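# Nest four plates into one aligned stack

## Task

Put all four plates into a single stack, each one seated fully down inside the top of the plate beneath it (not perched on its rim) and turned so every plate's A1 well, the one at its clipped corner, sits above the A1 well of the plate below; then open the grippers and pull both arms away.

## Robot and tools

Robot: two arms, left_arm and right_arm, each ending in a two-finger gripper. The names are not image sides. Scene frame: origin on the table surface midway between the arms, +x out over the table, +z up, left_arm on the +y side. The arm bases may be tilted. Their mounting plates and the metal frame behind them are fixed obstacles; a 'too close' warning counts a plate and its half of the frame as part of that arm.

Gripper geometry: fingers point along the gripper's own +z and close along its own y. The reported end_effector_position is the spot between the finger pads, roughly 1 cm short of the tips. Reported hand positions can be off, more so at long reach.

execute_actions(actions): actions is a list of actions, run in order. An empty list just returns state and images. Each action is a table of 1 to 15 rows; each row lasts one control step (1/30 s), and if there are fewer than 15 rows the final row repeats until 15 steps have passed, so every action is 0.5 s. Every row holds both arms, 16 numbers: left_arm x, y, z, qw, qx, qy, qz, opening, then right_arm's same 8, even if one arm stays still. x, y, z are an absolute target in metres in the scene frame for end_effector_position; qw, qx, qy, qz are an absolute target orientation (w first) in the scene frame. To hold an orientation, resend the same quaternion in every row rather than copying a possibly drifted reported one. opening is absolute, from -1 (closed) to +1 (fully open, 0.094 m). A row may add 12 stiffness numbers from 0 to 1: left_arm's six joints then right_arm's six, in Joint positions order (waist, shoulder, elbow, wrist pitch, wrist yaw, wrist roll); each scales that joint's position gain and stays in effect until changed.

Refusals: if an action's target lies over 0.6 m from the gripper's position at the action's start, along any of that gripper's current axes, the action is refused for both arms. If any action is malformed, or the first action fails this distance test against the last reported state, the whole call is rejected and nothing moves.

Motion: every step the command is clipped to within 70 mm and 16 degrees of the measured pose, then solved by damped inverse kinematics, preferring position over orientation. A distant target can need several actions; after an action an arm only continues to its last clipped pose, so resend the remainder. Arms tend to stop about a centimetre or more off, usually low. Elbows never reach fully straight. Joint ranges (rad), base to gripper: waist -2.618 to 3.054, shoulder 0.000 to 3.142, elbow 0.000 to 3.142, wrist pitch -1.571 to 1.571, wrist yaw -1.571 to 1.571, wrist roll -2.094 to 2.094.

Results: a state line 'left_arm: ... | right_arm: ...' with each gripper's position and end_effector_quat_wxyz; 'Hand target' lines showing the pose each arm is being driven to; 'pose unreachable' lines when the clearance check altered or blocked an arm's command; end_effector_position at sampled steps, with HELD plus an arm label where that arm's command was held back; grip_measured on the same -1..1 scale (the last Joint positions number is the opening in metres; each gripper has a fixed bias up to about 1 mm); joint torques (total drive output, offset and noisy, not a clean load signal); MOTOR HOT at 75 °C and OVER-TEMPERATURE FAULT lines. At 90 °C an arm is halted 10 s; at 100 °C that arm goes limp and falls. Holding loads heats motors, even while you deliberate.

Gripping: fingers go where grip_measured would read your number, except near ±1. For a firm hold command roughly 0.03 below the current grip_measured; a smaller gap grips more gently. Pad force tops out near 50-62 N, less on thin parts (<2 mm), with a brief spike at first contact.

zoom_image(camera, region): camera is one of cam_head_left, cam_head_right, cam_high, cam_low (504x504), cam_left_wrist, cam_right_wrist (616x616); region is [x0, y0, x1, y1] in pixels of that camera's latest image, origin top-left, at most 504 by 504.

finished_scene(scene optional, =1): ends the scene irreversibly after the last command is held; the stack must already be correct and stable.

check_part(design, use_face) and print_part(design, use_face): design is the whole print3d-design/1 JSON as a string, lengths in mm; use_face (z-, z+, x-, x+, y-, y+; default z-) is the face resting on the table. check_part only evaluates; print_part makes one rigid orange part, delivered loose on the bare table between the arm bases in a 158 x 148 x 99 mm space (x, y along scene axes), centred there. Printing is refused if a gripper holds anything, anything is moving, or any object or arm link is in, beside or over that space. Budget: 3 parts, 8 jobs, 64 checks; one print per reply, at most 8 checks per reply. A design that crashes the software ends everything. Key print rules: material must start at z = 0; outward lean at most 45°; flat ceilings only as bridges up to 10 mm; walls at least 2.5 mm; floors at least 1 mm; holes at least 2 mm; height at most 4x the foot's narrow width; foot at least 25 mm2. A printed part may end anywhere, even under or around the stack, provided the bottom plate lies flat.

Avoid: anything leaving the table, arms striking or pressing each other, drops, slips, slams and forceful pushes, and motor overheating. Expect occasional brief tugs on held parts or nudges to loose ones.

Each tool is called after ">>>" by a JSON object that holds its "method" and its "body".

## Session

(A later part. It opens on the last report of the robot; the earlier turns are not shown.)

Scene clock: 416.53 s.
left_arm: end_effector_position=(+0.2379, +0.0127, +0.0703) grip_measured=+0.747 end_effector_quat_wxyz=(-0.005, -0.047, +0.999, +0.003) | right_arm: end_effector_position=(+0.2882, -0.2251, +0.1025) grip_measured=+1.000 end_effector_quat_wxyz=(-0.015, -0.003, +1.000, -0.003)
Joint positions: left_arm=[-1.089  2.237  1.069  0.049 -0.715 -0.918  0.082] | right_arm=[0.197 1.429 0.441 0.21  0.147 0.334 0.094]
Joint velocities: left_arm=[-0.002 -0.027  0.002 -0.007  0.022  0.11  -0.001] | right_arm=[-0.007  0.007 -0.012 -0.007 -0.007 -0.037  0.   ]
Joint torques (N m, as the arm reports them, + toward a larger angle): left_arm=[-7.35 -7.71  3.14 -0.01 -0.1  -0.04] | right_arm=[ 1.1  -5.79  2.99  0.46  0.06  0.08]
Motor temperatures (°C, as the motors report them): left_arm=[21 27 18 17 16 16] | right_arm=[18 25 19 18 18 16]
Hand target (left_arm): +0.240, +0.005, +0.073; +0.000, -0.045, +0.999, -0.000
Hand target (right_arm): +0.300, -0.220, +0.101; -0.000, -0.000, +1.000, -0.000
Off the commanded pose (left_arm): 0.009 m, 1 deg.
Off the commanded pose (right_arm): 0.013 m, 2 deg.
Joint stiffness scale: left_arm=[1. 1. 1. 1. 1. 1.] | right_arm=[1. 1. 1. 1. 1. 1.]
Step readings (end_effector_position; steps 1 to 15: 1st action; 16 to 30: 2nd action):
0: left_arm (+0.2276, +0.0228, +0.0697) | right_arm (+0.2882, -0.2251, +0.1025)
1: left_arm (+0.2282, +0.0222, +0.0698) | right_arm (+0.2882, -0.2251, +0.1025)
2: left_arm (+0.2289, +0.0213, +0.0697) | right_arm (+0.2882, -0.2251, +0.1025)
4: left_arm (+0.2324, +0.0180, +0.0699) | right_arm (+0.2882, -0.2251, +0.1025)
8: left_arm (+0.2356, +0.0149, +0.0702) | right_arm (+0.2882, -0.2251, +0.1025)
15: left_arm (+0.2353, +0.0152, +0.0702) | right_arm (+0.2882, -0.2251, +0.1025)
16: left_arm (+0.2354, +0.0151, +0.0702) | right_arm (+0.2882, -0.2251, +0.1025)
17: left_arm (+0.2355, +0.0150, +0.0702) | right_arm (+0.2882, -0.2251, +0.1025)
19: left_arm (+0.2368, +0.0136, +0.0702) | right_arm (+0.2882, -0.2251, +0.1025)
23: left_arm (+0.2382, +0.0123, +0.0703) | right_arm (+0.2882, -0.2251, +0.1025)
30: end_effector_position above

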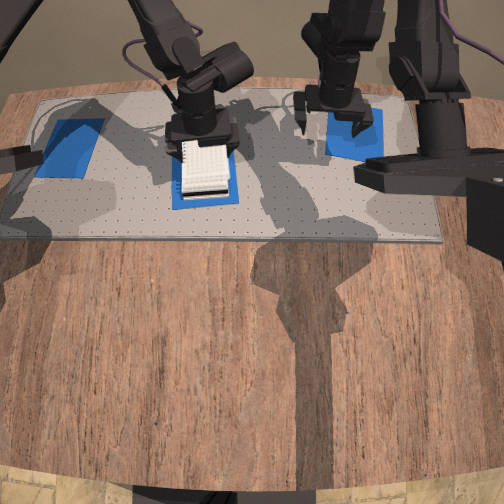

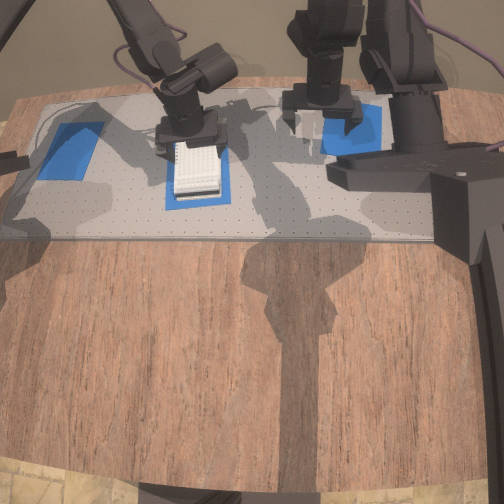

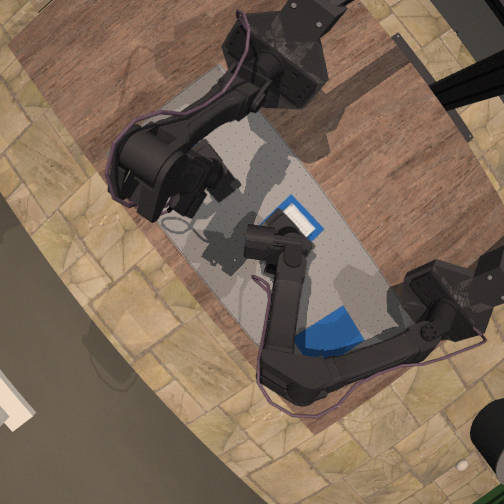

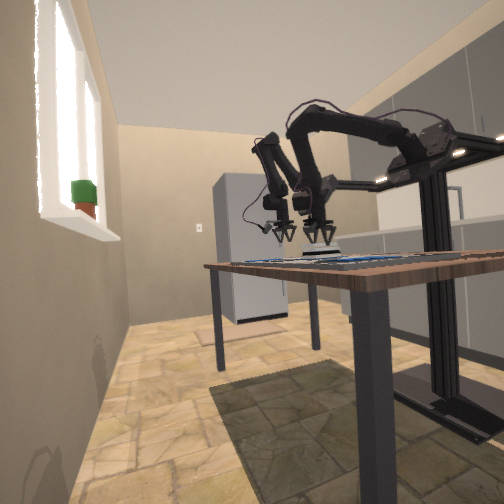

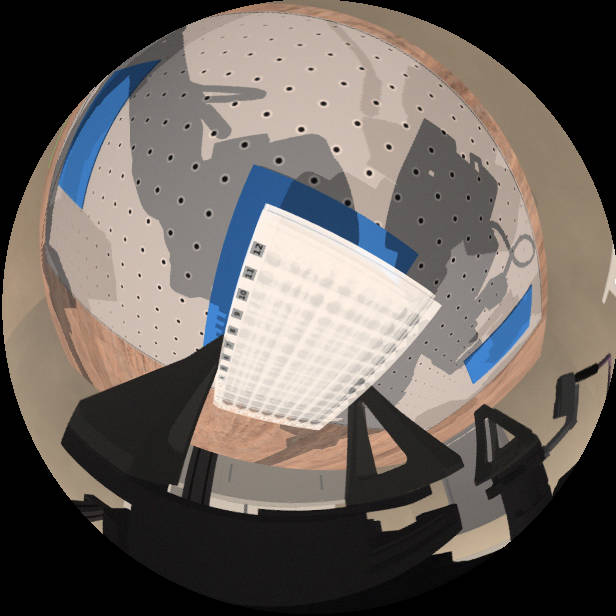

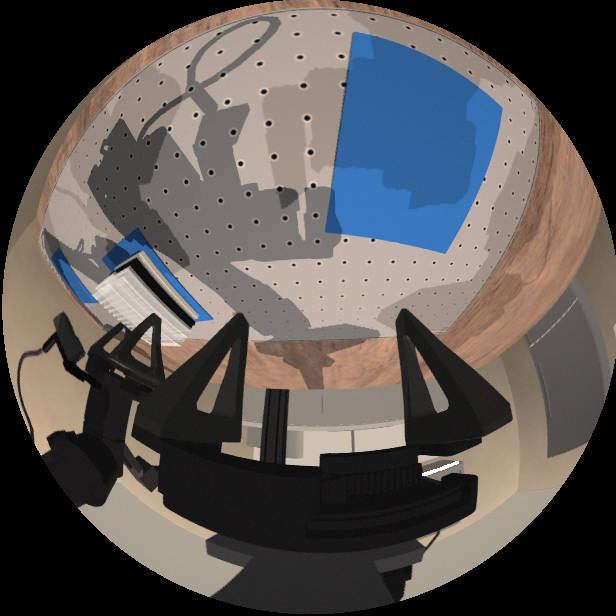

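>>> {"method": "execute_actions", "body": {"actions": [[[0.238,0.008,0.069,0,-0.04,0.999,0,0.7,0.3,-0.22,0.1,0,0,1,0,1]],[[0.238,0.008,0.067,0,-0.04,0.999,0,0.7,0.3,-0.22,0.1,0,0,1,0,1]]]}}

>>> {"method": "zoom_image", "body": {"camera": "cam_head_left", "region": [150,105,260,215]}}

>>> {"method": "zoom_image", "body": {"camera": "cam_low", "region": [280,215,370,270]}}

Scene clock: 422.17 s.
left_arm: end_effector_position=(+0.2333, +0.0137, +0.0673) grip_measured=+0.747 end_effector_quat_wxyz=(-0.007, -0.037, +0.999, +0.005) | right_arm: end_effector_position=(+0.2882, -0.2251, +0.1025) grip_measured=+1.000 end_effector_quat_wxyz=(-0.015, -0.003, +1.000, -0.003)
Joint positions: left_arm=[-1.089  2.251  1.069  0.054 -0.715 -0.904  0.082] | right_arm=[0.197 1.429 0.441 0.21  0.147 0.334 0.094]
Joint velocities: left_arm=[ 0.002  0.002  0.002  0.007  0.051 -0.051  0.001] | right_arm=[ 0.007  0.002  0.002 -0.139 -0.051  0.066  0.   ]
Joint torques (N m, as the arm reports them, + toward a larger angle): left_arm=[-6.49 -7.93  2.21  0.23 -0.04  0.05] | right_arm=[ 1.08 -5.78  3.05  0.46  0.07  0.08]
Motor temperatures (°C, as the motors report them): left_arm=[21 27 18 17 16 16] | right_arm=[18 24 19 18 18 16]
Hand target (left_arm): +0.238, +0.008, +0.067; -0.000, -0.040, +0.999, +0.000
Hand target (right_arm): +0.300, -0.220, +0.101; -0.000, -0.000, +1.000, -0.000
Off the commanded pose (left_arm): 0.007 m, 1 deg.
Off the commanded pose (right_arm): 0.013 m, 2 deg.
Joint stiffness scale: left_arm=[1. 1. 1. 1. 1. 1.] | right_arm=[1. 1. 1. 1. 1. 1.]
Step readings (end_effector_position; steps 1 to 15: 1st action; 16 to 30: 2nd action):
0: left_arm (+0.2378, +0.0128, +0.0703) | right_arm (+0.2882, -0.2251, +0.1025)
1: left_arm (+0.2378, +0.0128, +0.0703) | right_arm (+0.2882, -0.2251, +0.1025)
2: left_arm (+0.2378, +0.0128, +0.0703) | right_arm (+0.2882, -0.2251, +0.1025)
4: left_arm (+0.2378, +0.0128, +0.0703) | right_arm (+0.2882, -0.2251, +0.1025)
8: left_arm (+0.2378, +0.0128, +0.0703) | right_arm (+0.2882, -0.2251, +0.1025)
15: left_arm (+0.2378, +0.0128, +0.0703) | right_arm (+0.2882, -0.2251, +0.1025)
16: left_arm (+0.2375, +0.0128, +0.0701) | right_arm (+0.2882, -0.2251, +0.1025)
17: left_arm (+0.2371, +0.0126, +0.0697) | right_arm (+0.2882, -0.2251, +0.1025)
19: left_arm (+0.2356, +0.0130, +0.0686) | right_arm (+0.2882, -0.2251, +0.1025)
23: left_arm (+0.2332, +0.0138, +0.0673) | right_arm (+0.2882, -0.2251, +0.1025)
30: end_effector_position above

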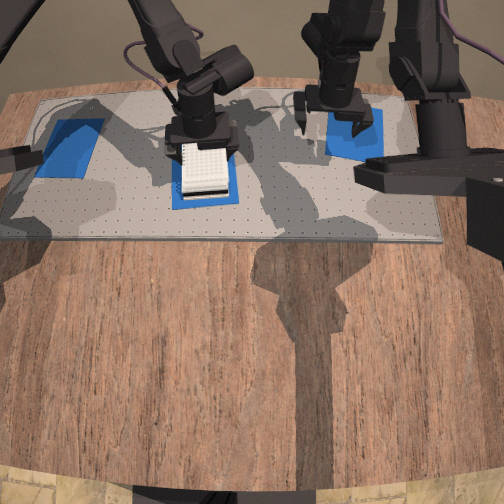

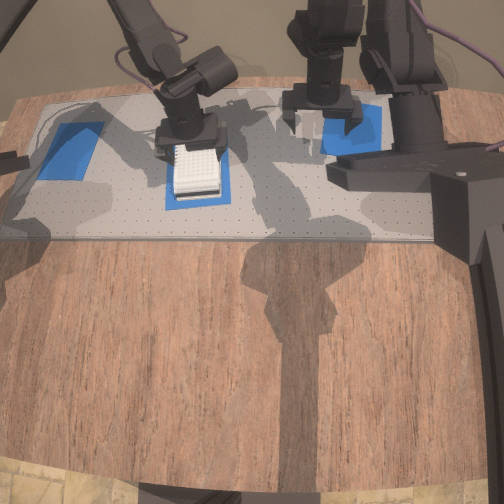

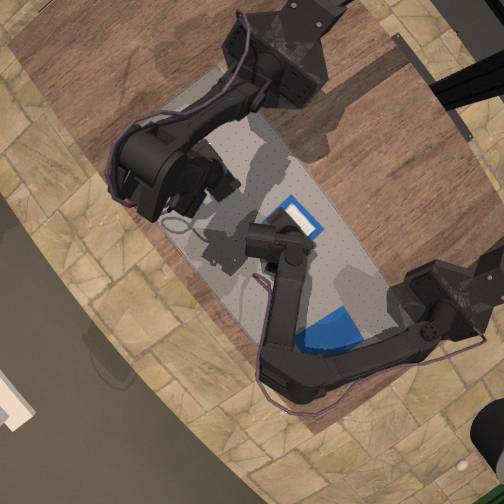

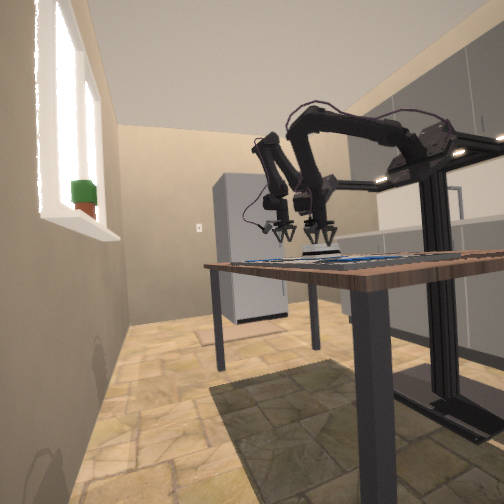

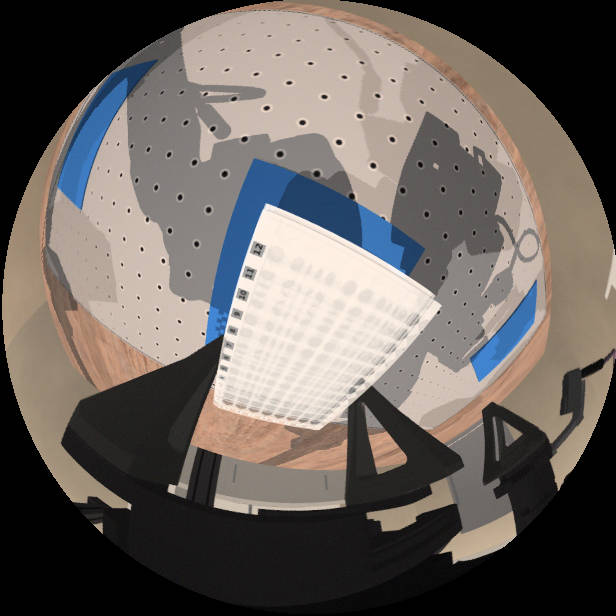

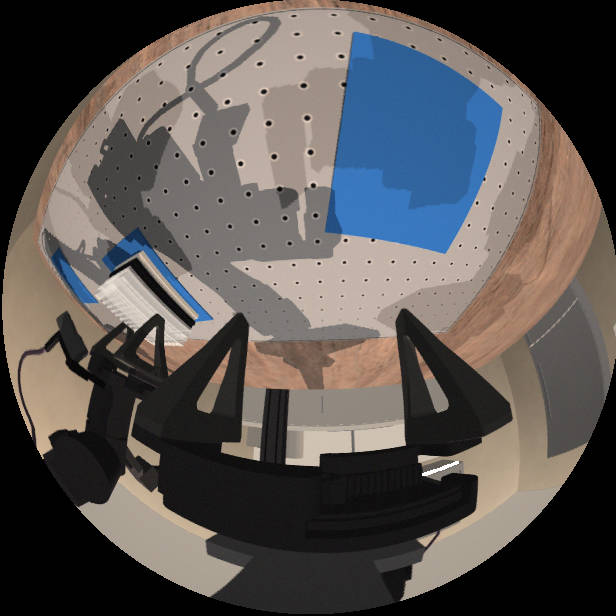

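Region (150, 105, 260, 215) of cam_head_left's 504x504 image, scaled by 4.582, with more detail than that image has.

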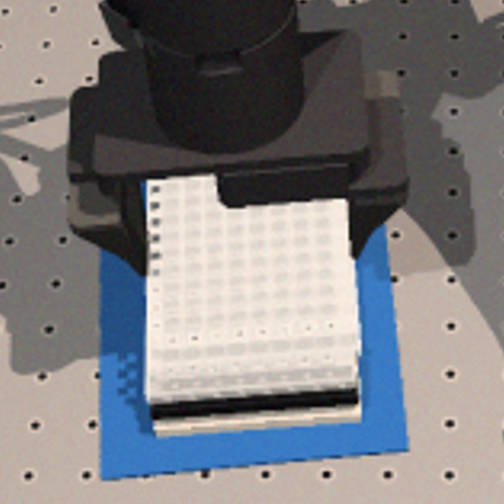

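Region (280, 215, 370, 270) of cam_low's 504x504 image, scaled by 5.600, with more detail than that image has.

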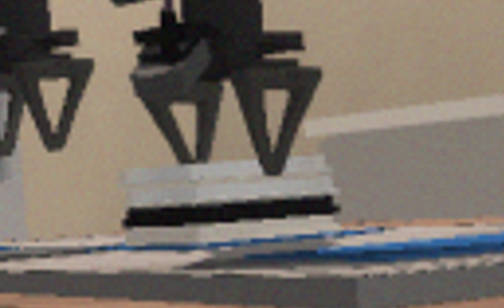

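>>> {"method": "execute_actions", "body": {"actions": [[[0.236,0.011,0.065,0,-0.042,0.999,0,0.7,0.3,-0.22,0.1,0,0,1,0,1]],[[0.234,0.014,0.065,0,-0.042,0.999,0,0.7,0.3,-0.22,0.1,0,0,1,0,1]],[[0.232,0.016,0.065,0,-0.042,0.999,0,0.7,0.3,-0.22,0.1,0,0,1,0,1]]]}}

>>> {"method": "zoom_image", "body": {"camera": "cam_head_left", "region": [150,105,260,215]}}

>>> {"method": "zoom_image", "body": {"camera": "cam_low", "region": [280,215,370,270]}}

>>> {"method": "zoom_image", "body": {"camera": "cam_right_wrist", "region": [60,210,230,380]}}

Scene clock: 430.10 s.
left_arm: end_effector_position=(+0.2356, +0.0136, +0.0659) grip_measured=+0.747 end_effector_quat_wxyz=(-0.005, -0.042, +0.999, +0.004) | right_arm: end_effector_position=(+0.2882, -0.2251, +0.1025) grip_measured=+1.000 end_effector_quat_wxyz=(-0.015, -0.003, +1.000, -0.003)
Joint positions: left_arm=[-1.084  2.251  1.069  0.065 -0.713 -0.903  0.082] | right_arm=[0.197 1.429 0.441 0.21  0.147 0.334 0.094]
Joint velocities: left_arm=[-0.027 -0.012  0.007 -0.007 -0.037  0.007 -0.   ] | right_arm=[-0.007 -0.007 -0.007 -0.007  0.007 -0.051  0.   ]
Joint torques (N m, as the arm reports them, + toward a larger angle): left_arm=[-6.45 -8.2  -0.94  0.54 -0.03  0.06] | right_arm=[ 1.07 -5.79  3.05  0.46  0.07  0.08]
Motor temperatures (°C, as the motors report them): left_arm=[21 27 18 17 16 16] | right_arm=[18 24 19 18 18 16]
Hand target (left_arm): +0.232, +0.016, +0.065; -0.000, -0.042, +0.999, +0.001
Hand target (right_arm): +0.300, -0.220, +0.101; -0.000, -0.000, +1.000, -0.000
Off the commanded pose (left_arm): 0.004 m, 1 deg.
Off the commanded pose (right_arm): 0.013 m, 2 deg.
Joint stiffness scale: left_arm=[1. 1. 1. 1. 1. 1.] | right_arm=[1. 1. 1. 1. 1. 1.]
Step readings (end_effector_position; steps 1 to 15: 1st action; 16 to 30: 2nd action; 31 to 45: 3rd action):
0: left_arm (+0.2333, +0.0137, +0.0673) | right_arm (+0.2882, -0.2251, +0.1025)
1: left_arm (+0.2337, +0.0136, +0.0671) | right_arm (+0.2882, -0.2251, +0.1025)
2: left_arm (+0.2342, +0.0135, +0.0668) | right_arm (+0.2882, -0.2251, +0.1025)
4: left_arm (+0.2353, +0.0139, +0.0660) | right_arm (+0.2882, -0.2251, +0.1025)
8: left_arm (+0.2354, +0.0139, +0.0659) | right_arm (+0.2882, -0.2251, +0.1025)
15: left_arm (+0.2354, +0.0139, +0.0659) | right_arm (+0.2882, -0.2251, +0.1025)
16: left_arm (+0.2355, +0.0138, +0.0659) | right_arm (+0.2882, -0.2251, +0.1025)
17: left_arm (+0.2355, +0.0138, +0.0659) | right_arm (+0.2882, -0.2251, +0.1025)
19: left_arm (+0.2355, +0.0138, +0.0659) | right_arm (+0.2882, -0.2251, +0.1025)
23: left_arm (+0.2355, +0.0138, +0.0659) | right_arm (+0.2882, -0.2251, +0.1025)
30: left_arm (+0.2355, +0.0138, +0.0659) | right_arm (+0.2882, -0.2251, +0.1025)
31: left_arm (+0.2356, +0.0136, +0.0659) | right_arm (+0.2882, -0.2251, +0.1025)
32: left_arm (+0.2356, +0.0136, +0.0659) | right_arm (+0.2882, -0.2251, +0.1025)
34: left_arm (+0.2356, +0.0136, +0.0659) | right_arm (+0.2882, -0.2251, +0.1025)
38: left_arm (+0.2356, +0.0136, +0.0659) | right_arm (+0.2882, -0.2251, +0.1025)
45: end_effector_position above

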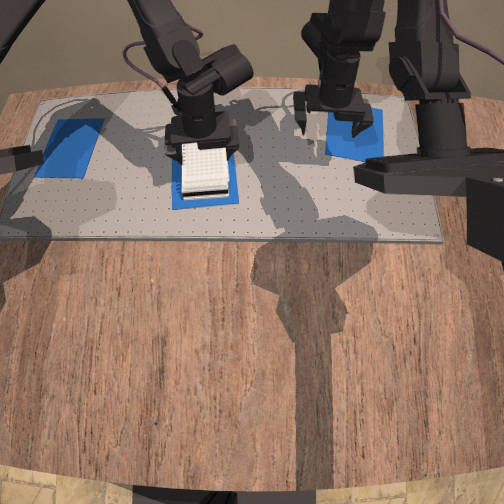

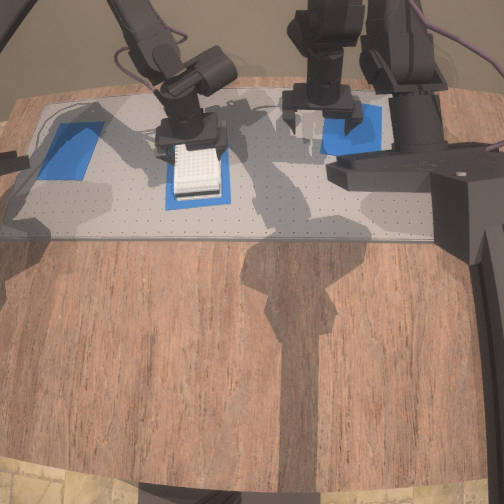

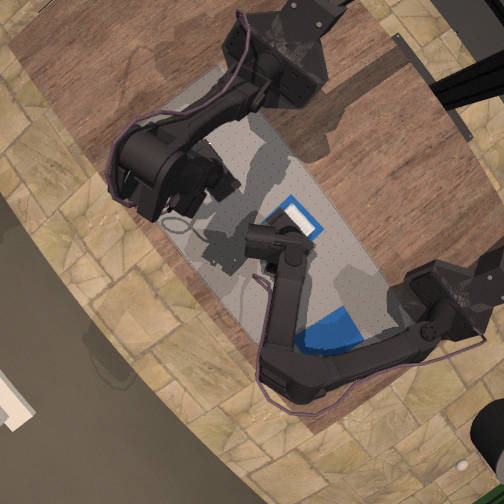

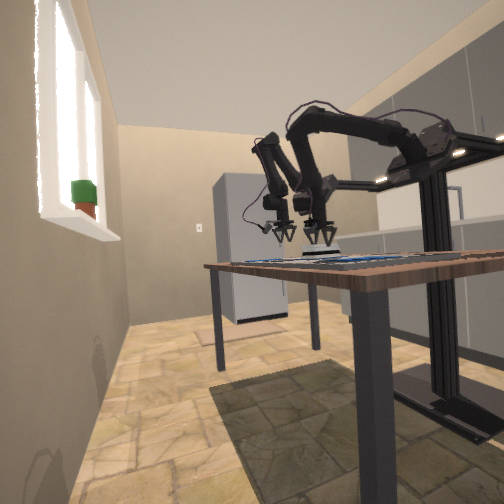

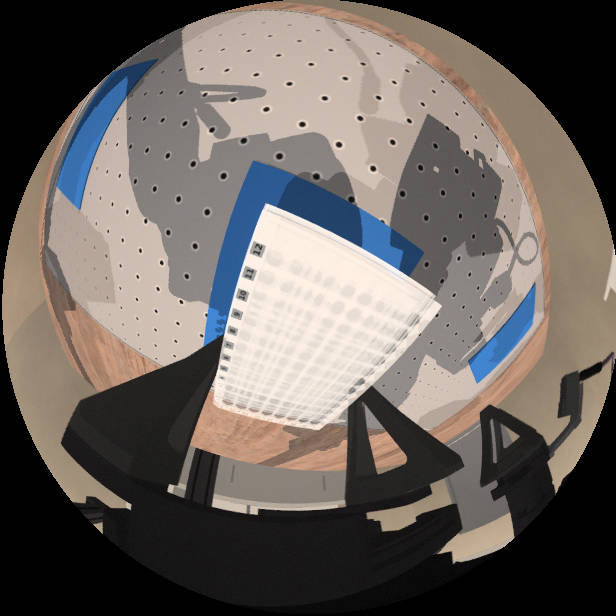

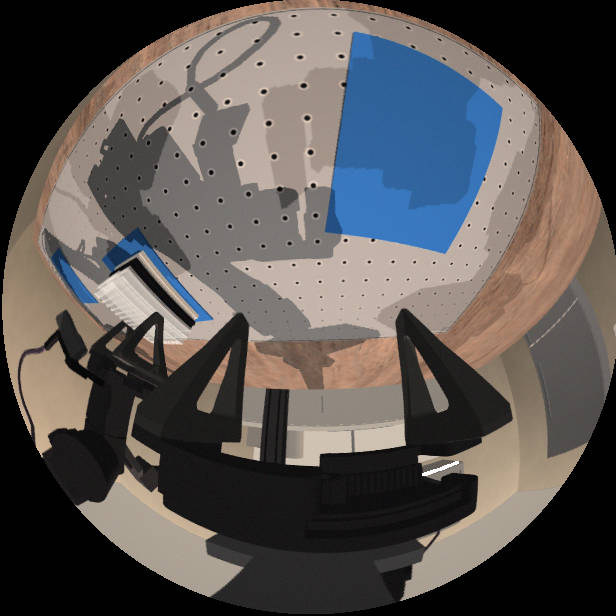

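Region (150, 105, 260, 215) of cam_head_left's 504x504 image, scaled by 4.582, with more detail than that image has.

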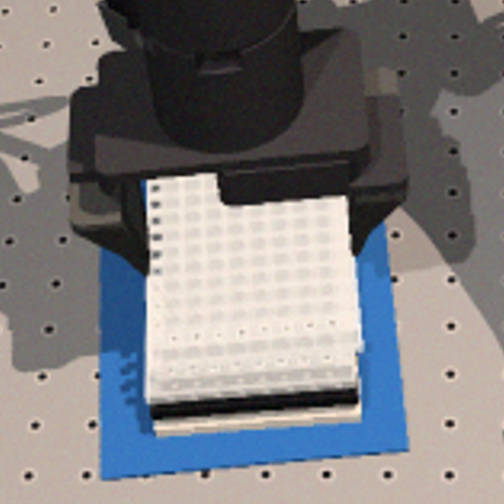

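Region (280, 215, 370, 270) of cam_low's 504x504 image, scaled by 5.600, with more detail than that image has.

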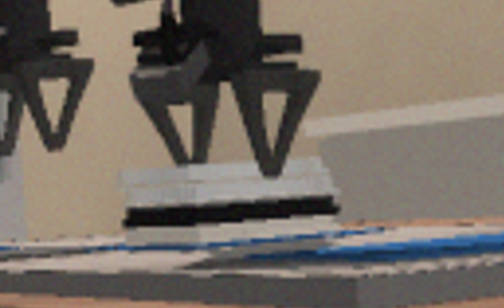

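Region (60, 210, 230, 380) of cam_right_wrist's 616x616 image, scaled by 2.965, with more detail than that image has.

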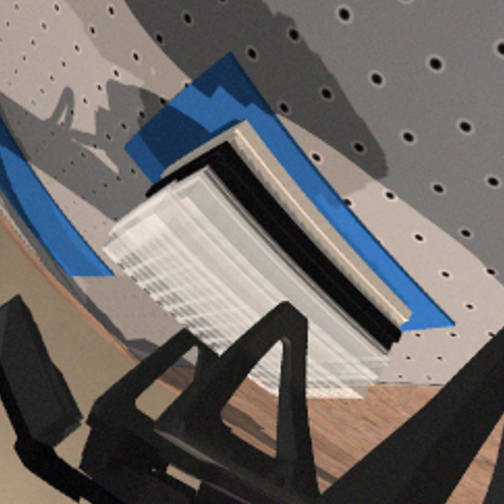

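On the rim; elbow at threshold. Continue sliding.

>>> {"method": "execute_actions", "body": {"actions": [[[0.2305,0.0175,0.065,0,-0.038,0.999,0,0.7,0.3,-0.22,0.1,0,0,1,0,1]],[[0.229,0.019,0.065,0,-0.038,0.999,0,0.7,0.3,-0.22,0.1,0,0,1,0,1]]]}}

>>> {"method": "zoom_image", "body": {"camera": "cam_head_left", "region": [150,105,260,215]}}

>>> {"method": "zoom_image", "body": {"camera": "cam_low", "region": [280,215,370,270]}}

>>> {"method": "zoom_image", "body": {"camera": "cam_right_wrist", "region": [60,210,230,380]}}

Scene clock: 435.27 s.
left_arm: end_effector_position=(+0.2348, +0.0147, +0.0653) grip_measured=+0.747 end_effector_quat_wxyz=(+0.001, -0.042, +0.999, -0.000) | right_arm: end_effector_position=(+0.2882, -0.2251, +0.1025) grip_measured=+1.000 end_effector_quat_wxyz=(-0.015, -0.003, +1.000, -0.003)
Joint positions: left_arm=[-1.084  2.251  1.049  0.102 -0.717 -0.891  0.082] | right_arm=[0.197 1.429 0.441 0.21  0.147 0.334 0.094]
Joint velocities: left_arm=[-0.002 -0.012 -0.002 -0.022 -0.022  0.022 -0.   ] | right_arm=[-0.007 -0.002 -0.017  0.007  0.007 -0.007  0.   ]
Joint torques (N m, as the arm reports them, + toward a larger angle): left_arm=[-6.42 -8.3  -0.9   0.37  0.01  0.04] | right_arm=[ 1.11 -5.81  3.02  0.45  0.07  0.08]
Motor temperatures (°C, as the motors report them): left_arm=[21 27 17 17 16 16] | right_arm=[18 24 19 18 18 16]
Hand target (left_arm): +0.229, +0.019, +0.065; -0.000, -0.038, +0.999, +0.000
Hand target (right_arm): +0.300, -0.220, +0.101; -0.000, -0.000, +1.000, -0.000
Off the commanded pose (left_arm): 0.007 m, 0 deg.
Off the commanded pose (right_arm): 0.013 m, 2 deg.
Joint stiffness scale: left_arm=[1. 1. 1. 1. 1. 1.] | right_arm=[1. 1. 1. 1. 1. 1.]
Step readings (end_effector_position; steps 1 to 15: 1st action; 16 to 30: 2nd action):
0: left_arm (+0.2356, +0.0136, +0.0659) | right_arm (+0.2882, -0.2251, +0.1025)
1: left_arm (+0.2352, +0.0140, +0.0658) | right_arm (+0.2882, -0.2251, +0.1025)
2: left_arm (+0.2349, +0.0142, +0.0657) | right_arm (+0.2882, -0.2251, +0.1025)
4: left_arm (+0.2349, +0.0143, +0.0656) | right_arm (+0.2882, -0.2251, +0.1025)
8: left_arm (+0.2350, +0.0143, +0.0655) | right_arm (+0.2882, -0.2251, +0.1025)
15: left_arm (+0.2350, +0.0143, +0.0655) | right_arm (+0.2882, -0.2251, +0.1025)
16: left_arm (+0.2348, +0.0144, +0.0655) | right_arm (+0.2882, -0.2251, +0.1025)
17: left_arm (+0.2347, +0.0146, +0.0654) | right_arm (+0.2882, -0.2251, +0.1025)
19: left_arm (+0.2347, +0.0147, +0.0653) | right_arm (+0.2882, -0.2251, +0.1025)
23: left_arm (+0.2348, +0.0146, +0.0653) | right_arm (+0.2882, -0.2251, +0.1025)
30: end_effector_position above

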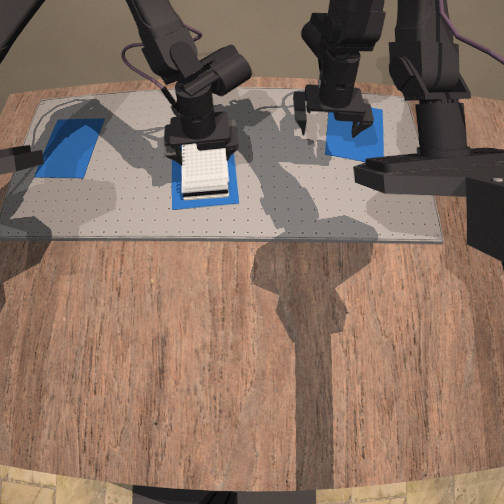

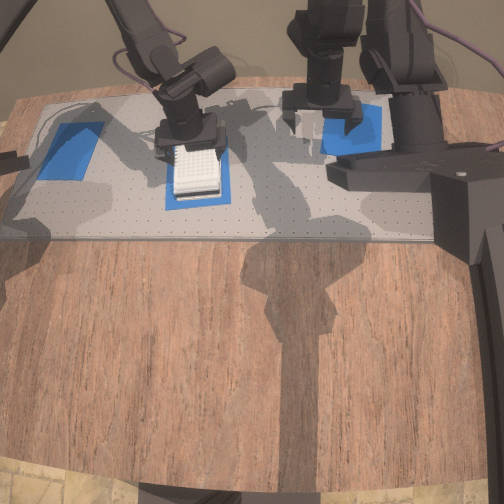

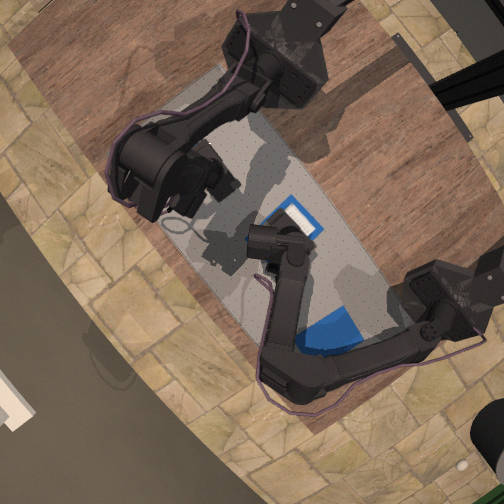

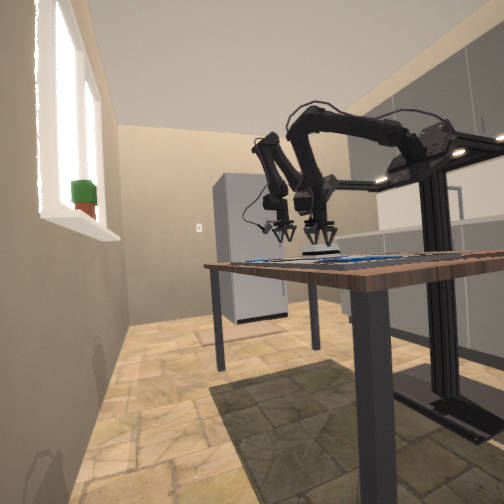

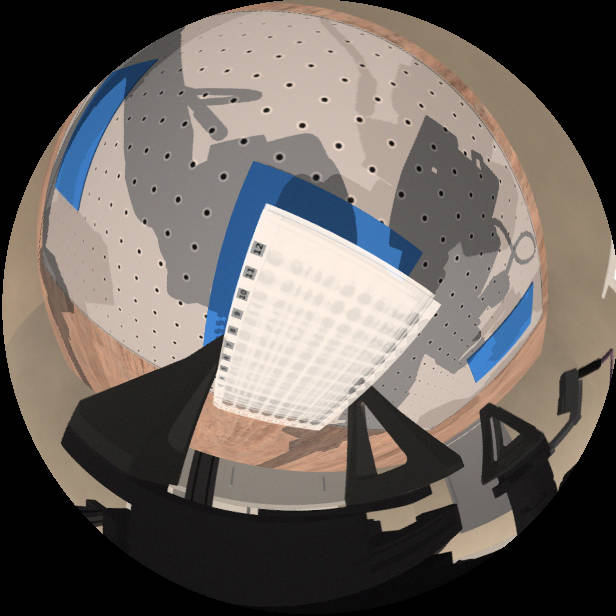

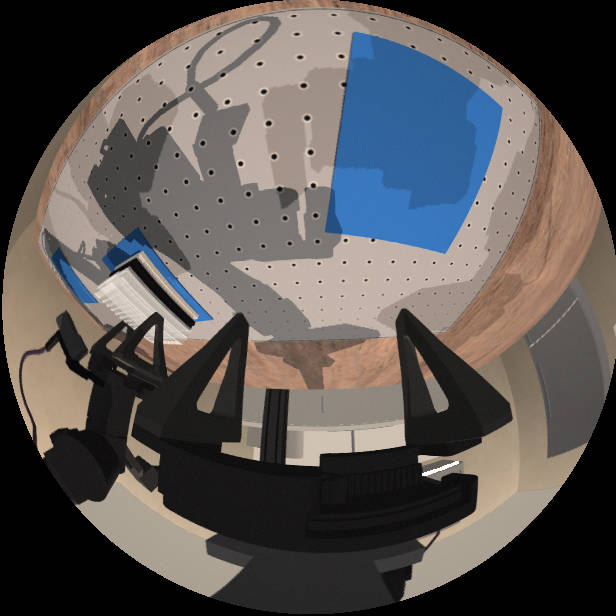

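Region (150, 105, 260, 215) of cam_head_left's 504x504 image, scaled by 4.582, with more detail than that image has.

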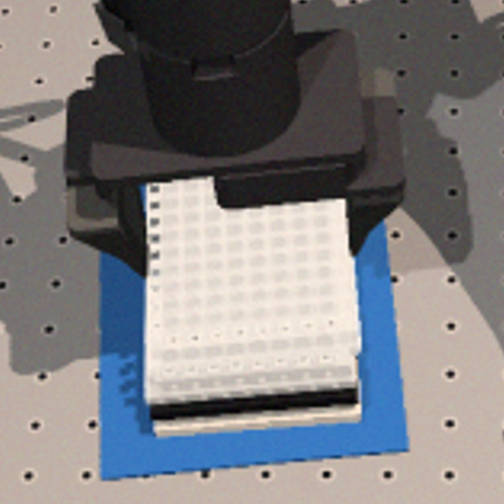

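Region (280, 215, 370, 270) of cam_low's 504x504 image, scaled by 5.600, with more detail than that image has.

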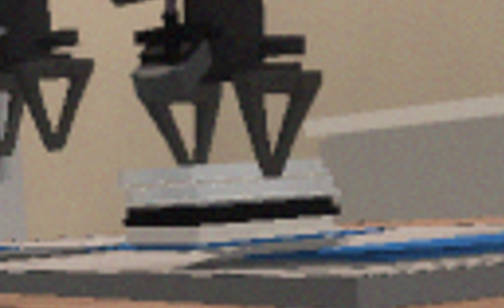

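Region (60, 210, 230, 380) of cam_right_wrist's 616x616 image, scaled by 2.965, with more detail than that image has.

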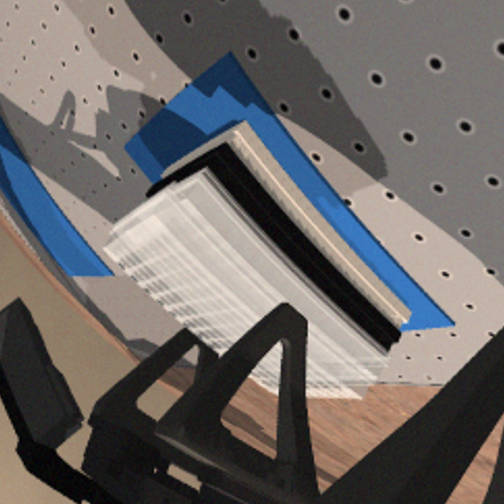

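Stack crept slightly; ease the pressure and continue.

>>> {"method": "execute_actions", "body": {"actions": [[[0.227,0.0205,0.067,0,-0.034,0.999,0,0.7,0.3,-0.22,0.1,0,0,1,0,1]],[[0.225,0.022,0.067,0,-0.034,0.999,0,0.7,0.3,-0.22,0.1,0,0,1,0,1]]]}}

>>> {"method": "zoom_image", "body": {"camera": "cam_head_left", "region": [150,105,260,215]}}

>>> {"method": "zoom_image", "body": {"camera": "cam_low", "region": [280,215,370,270]}}

>>> {"method": "zoom_image", "body": {"camera": "cam_right_wrist", "region": [60,210,230,380]}}

Scene clock: 444.07 s.
left_arm: end_effector_position=(+0.2342, +0.0157, +0.0653) grip_measured=+0.747 end_effector_quat_wxyz=(+0.005, -0.043, +0.999, -0.004) | right_arm: end_effector_position=(+0.2882, -0.2251, +0.1025) grip_measured=+1.000 end_effector_quat_wxyz=(-0.015, -0.003, +1.000, -0.003)
Joint positions: left_arm=[-1.084  2.249  1.031  0.132 -0.718 -0.885  0.082] | right_arm=[0.197 1.429 0.441 0.21  0.147 0.334 0.094]
Joint velocities: left_arm=[ 0.007 -0.002 -0.002 -0.125  0.037  0.051  0.001] | right_arm=[ 0.007 -0.007 -0.017 -0.037 -0.066 -0.081  0.   ]
Joint torques (N m, as the arm reports them, + toward a larger angle): left_arm=[-6.76 -8.56 -1.32  0.21  0.    0.  ] | right_arm=[ 1.14 -5.75  3.05  0.45  0.07  0.09]
Motor temperatures (°C, as the motors report them): left_arm=[21 27 17 17 16 16] | right_arm=[18 24 19 18 18 16]
Hand target (left_arm): +0.225, +0.022, +0.067; +0.000, -0.034, +0.999, +0.000
Hand target (right_arm): +0.300, -0.220, +0.101; -0.000, -0.000, +1.000, -0.000
Off the commanded pose (left_arm): 0.011 m, 1 deg.
Off the commanded pose (right_arm): 0.013 m, 2 deg.
Joint stiffness scale: left_arm=[1. 1. 1. 1. 1. 1.] | right_arm=[1. 1. 1. 1. 1. 1.]
Step readings (end_effector_position; steps 1 to 15: 1st action; 16 to 30: 2nd action):
0: left_arm (+0.2348, +0.0147, +0.0653) | right_arm (+0.2882, -0.2251, +0.1025)
1: left_arm (+0.2345, +0.0149, +0.0653) | right_arm (+0.2882, -0.2251, +0.1025)
2: left_arm (+0.2345, +0.0152, +0.0654) | right_arm (+0.2882, -0.2251, +0.1025)
4: left_arm (+0.2345, +0.0153, +0.0655) | right_arm (+0.2882, -0.2251, +0.1025)
8: left_arm (+0.2346, +0.0151, +0.0655) | right_arm (+0.2882, -0.2251, +0.1025)
15: left_arm (+0.2346, +0.0151, +0.0655) | right_arm (+0.2882, -0.2251, +0.1025)
16: left_arm (+0.2344, +0.0153, +0.0654) | right_arm (+0.2882, -0.2251, +0.1025)
17: left_arm (+0.2341, +0.0155, +0.0654) | right_arm (+0.2882, -0.2251, +0.1025)
19: left_arm (+0.2342, +0.0156, +0.0653) | right_arm (+0.2882, -0.2251, +0.1025)
23: left_arm (+0.2342, +0.0157, +0.0653) | right_arm (+0.2882, -0.2251, +0.1025)
30: end_effector_position above

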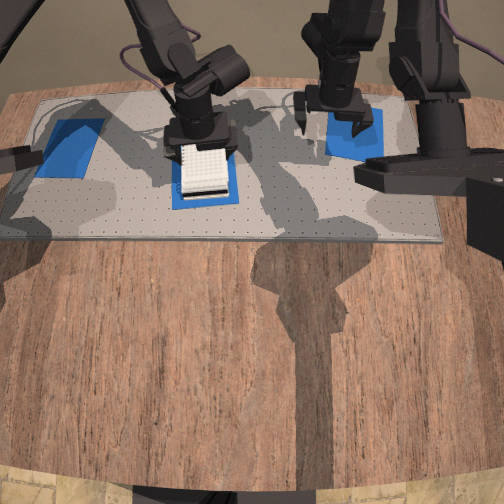

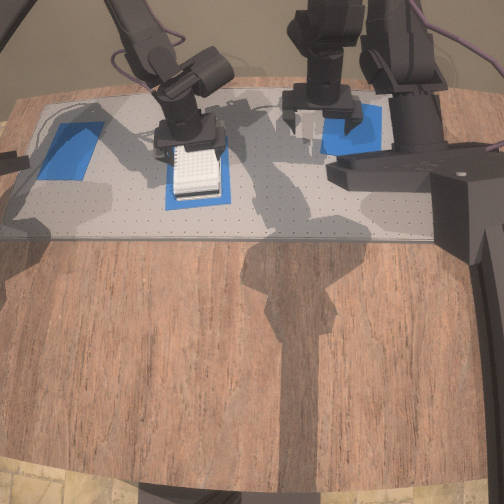

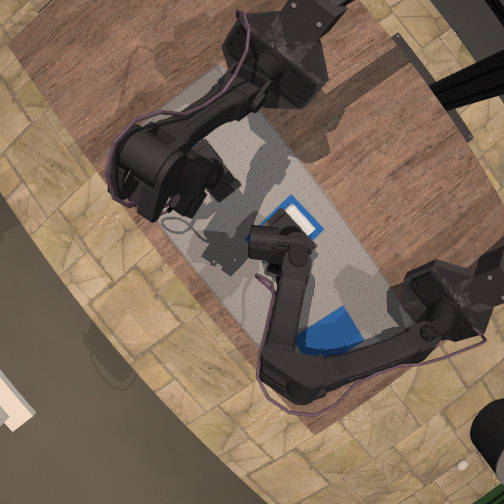

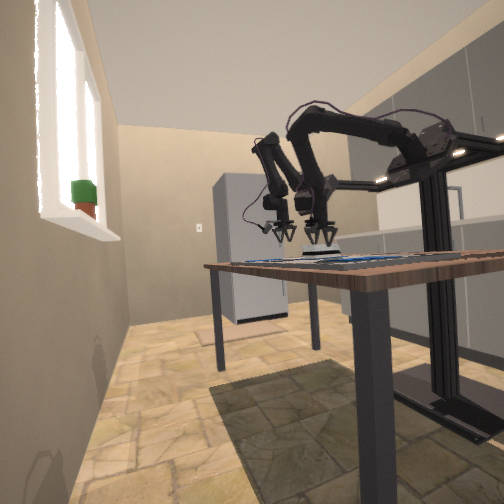

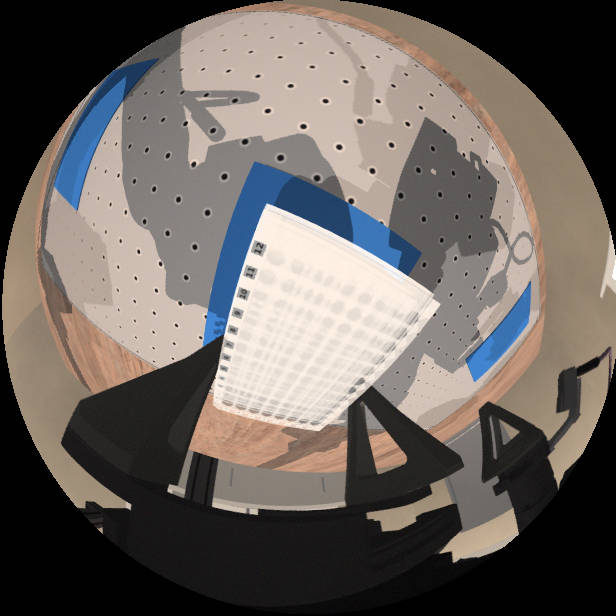

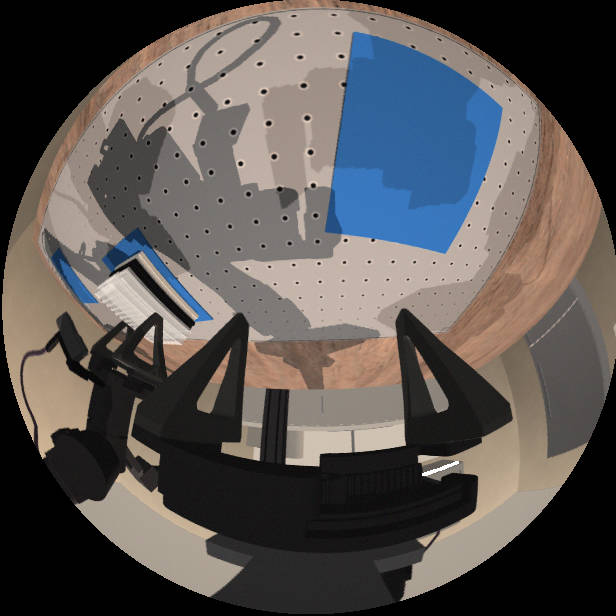

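Region (150, 105, 260, 215) of cam_head_left's 504x504 image, scaled by 4.582, with more detail than that image has.

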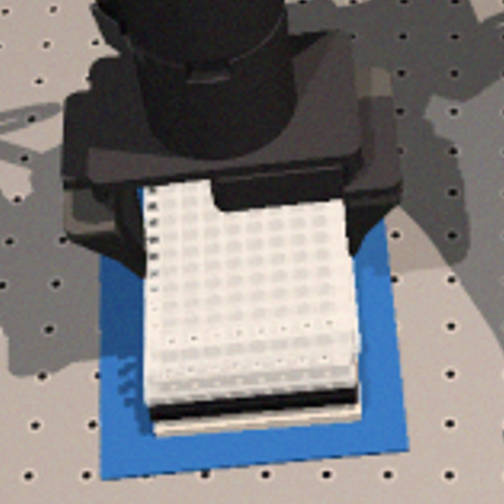

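Region (280, 215, 370, 270) of cam_low's 504x504 image, scaled by 5.600, with more detail than that image has.

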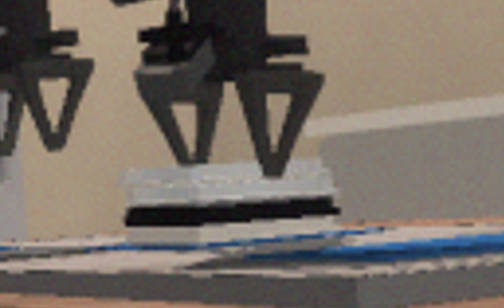

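Region (60, 210, 230, 380) of cam_right_wrist's 616x616 image, scaled by 2.965, with more detail than that image has.

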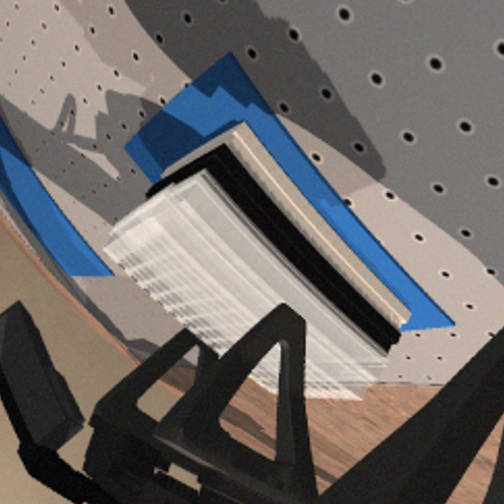

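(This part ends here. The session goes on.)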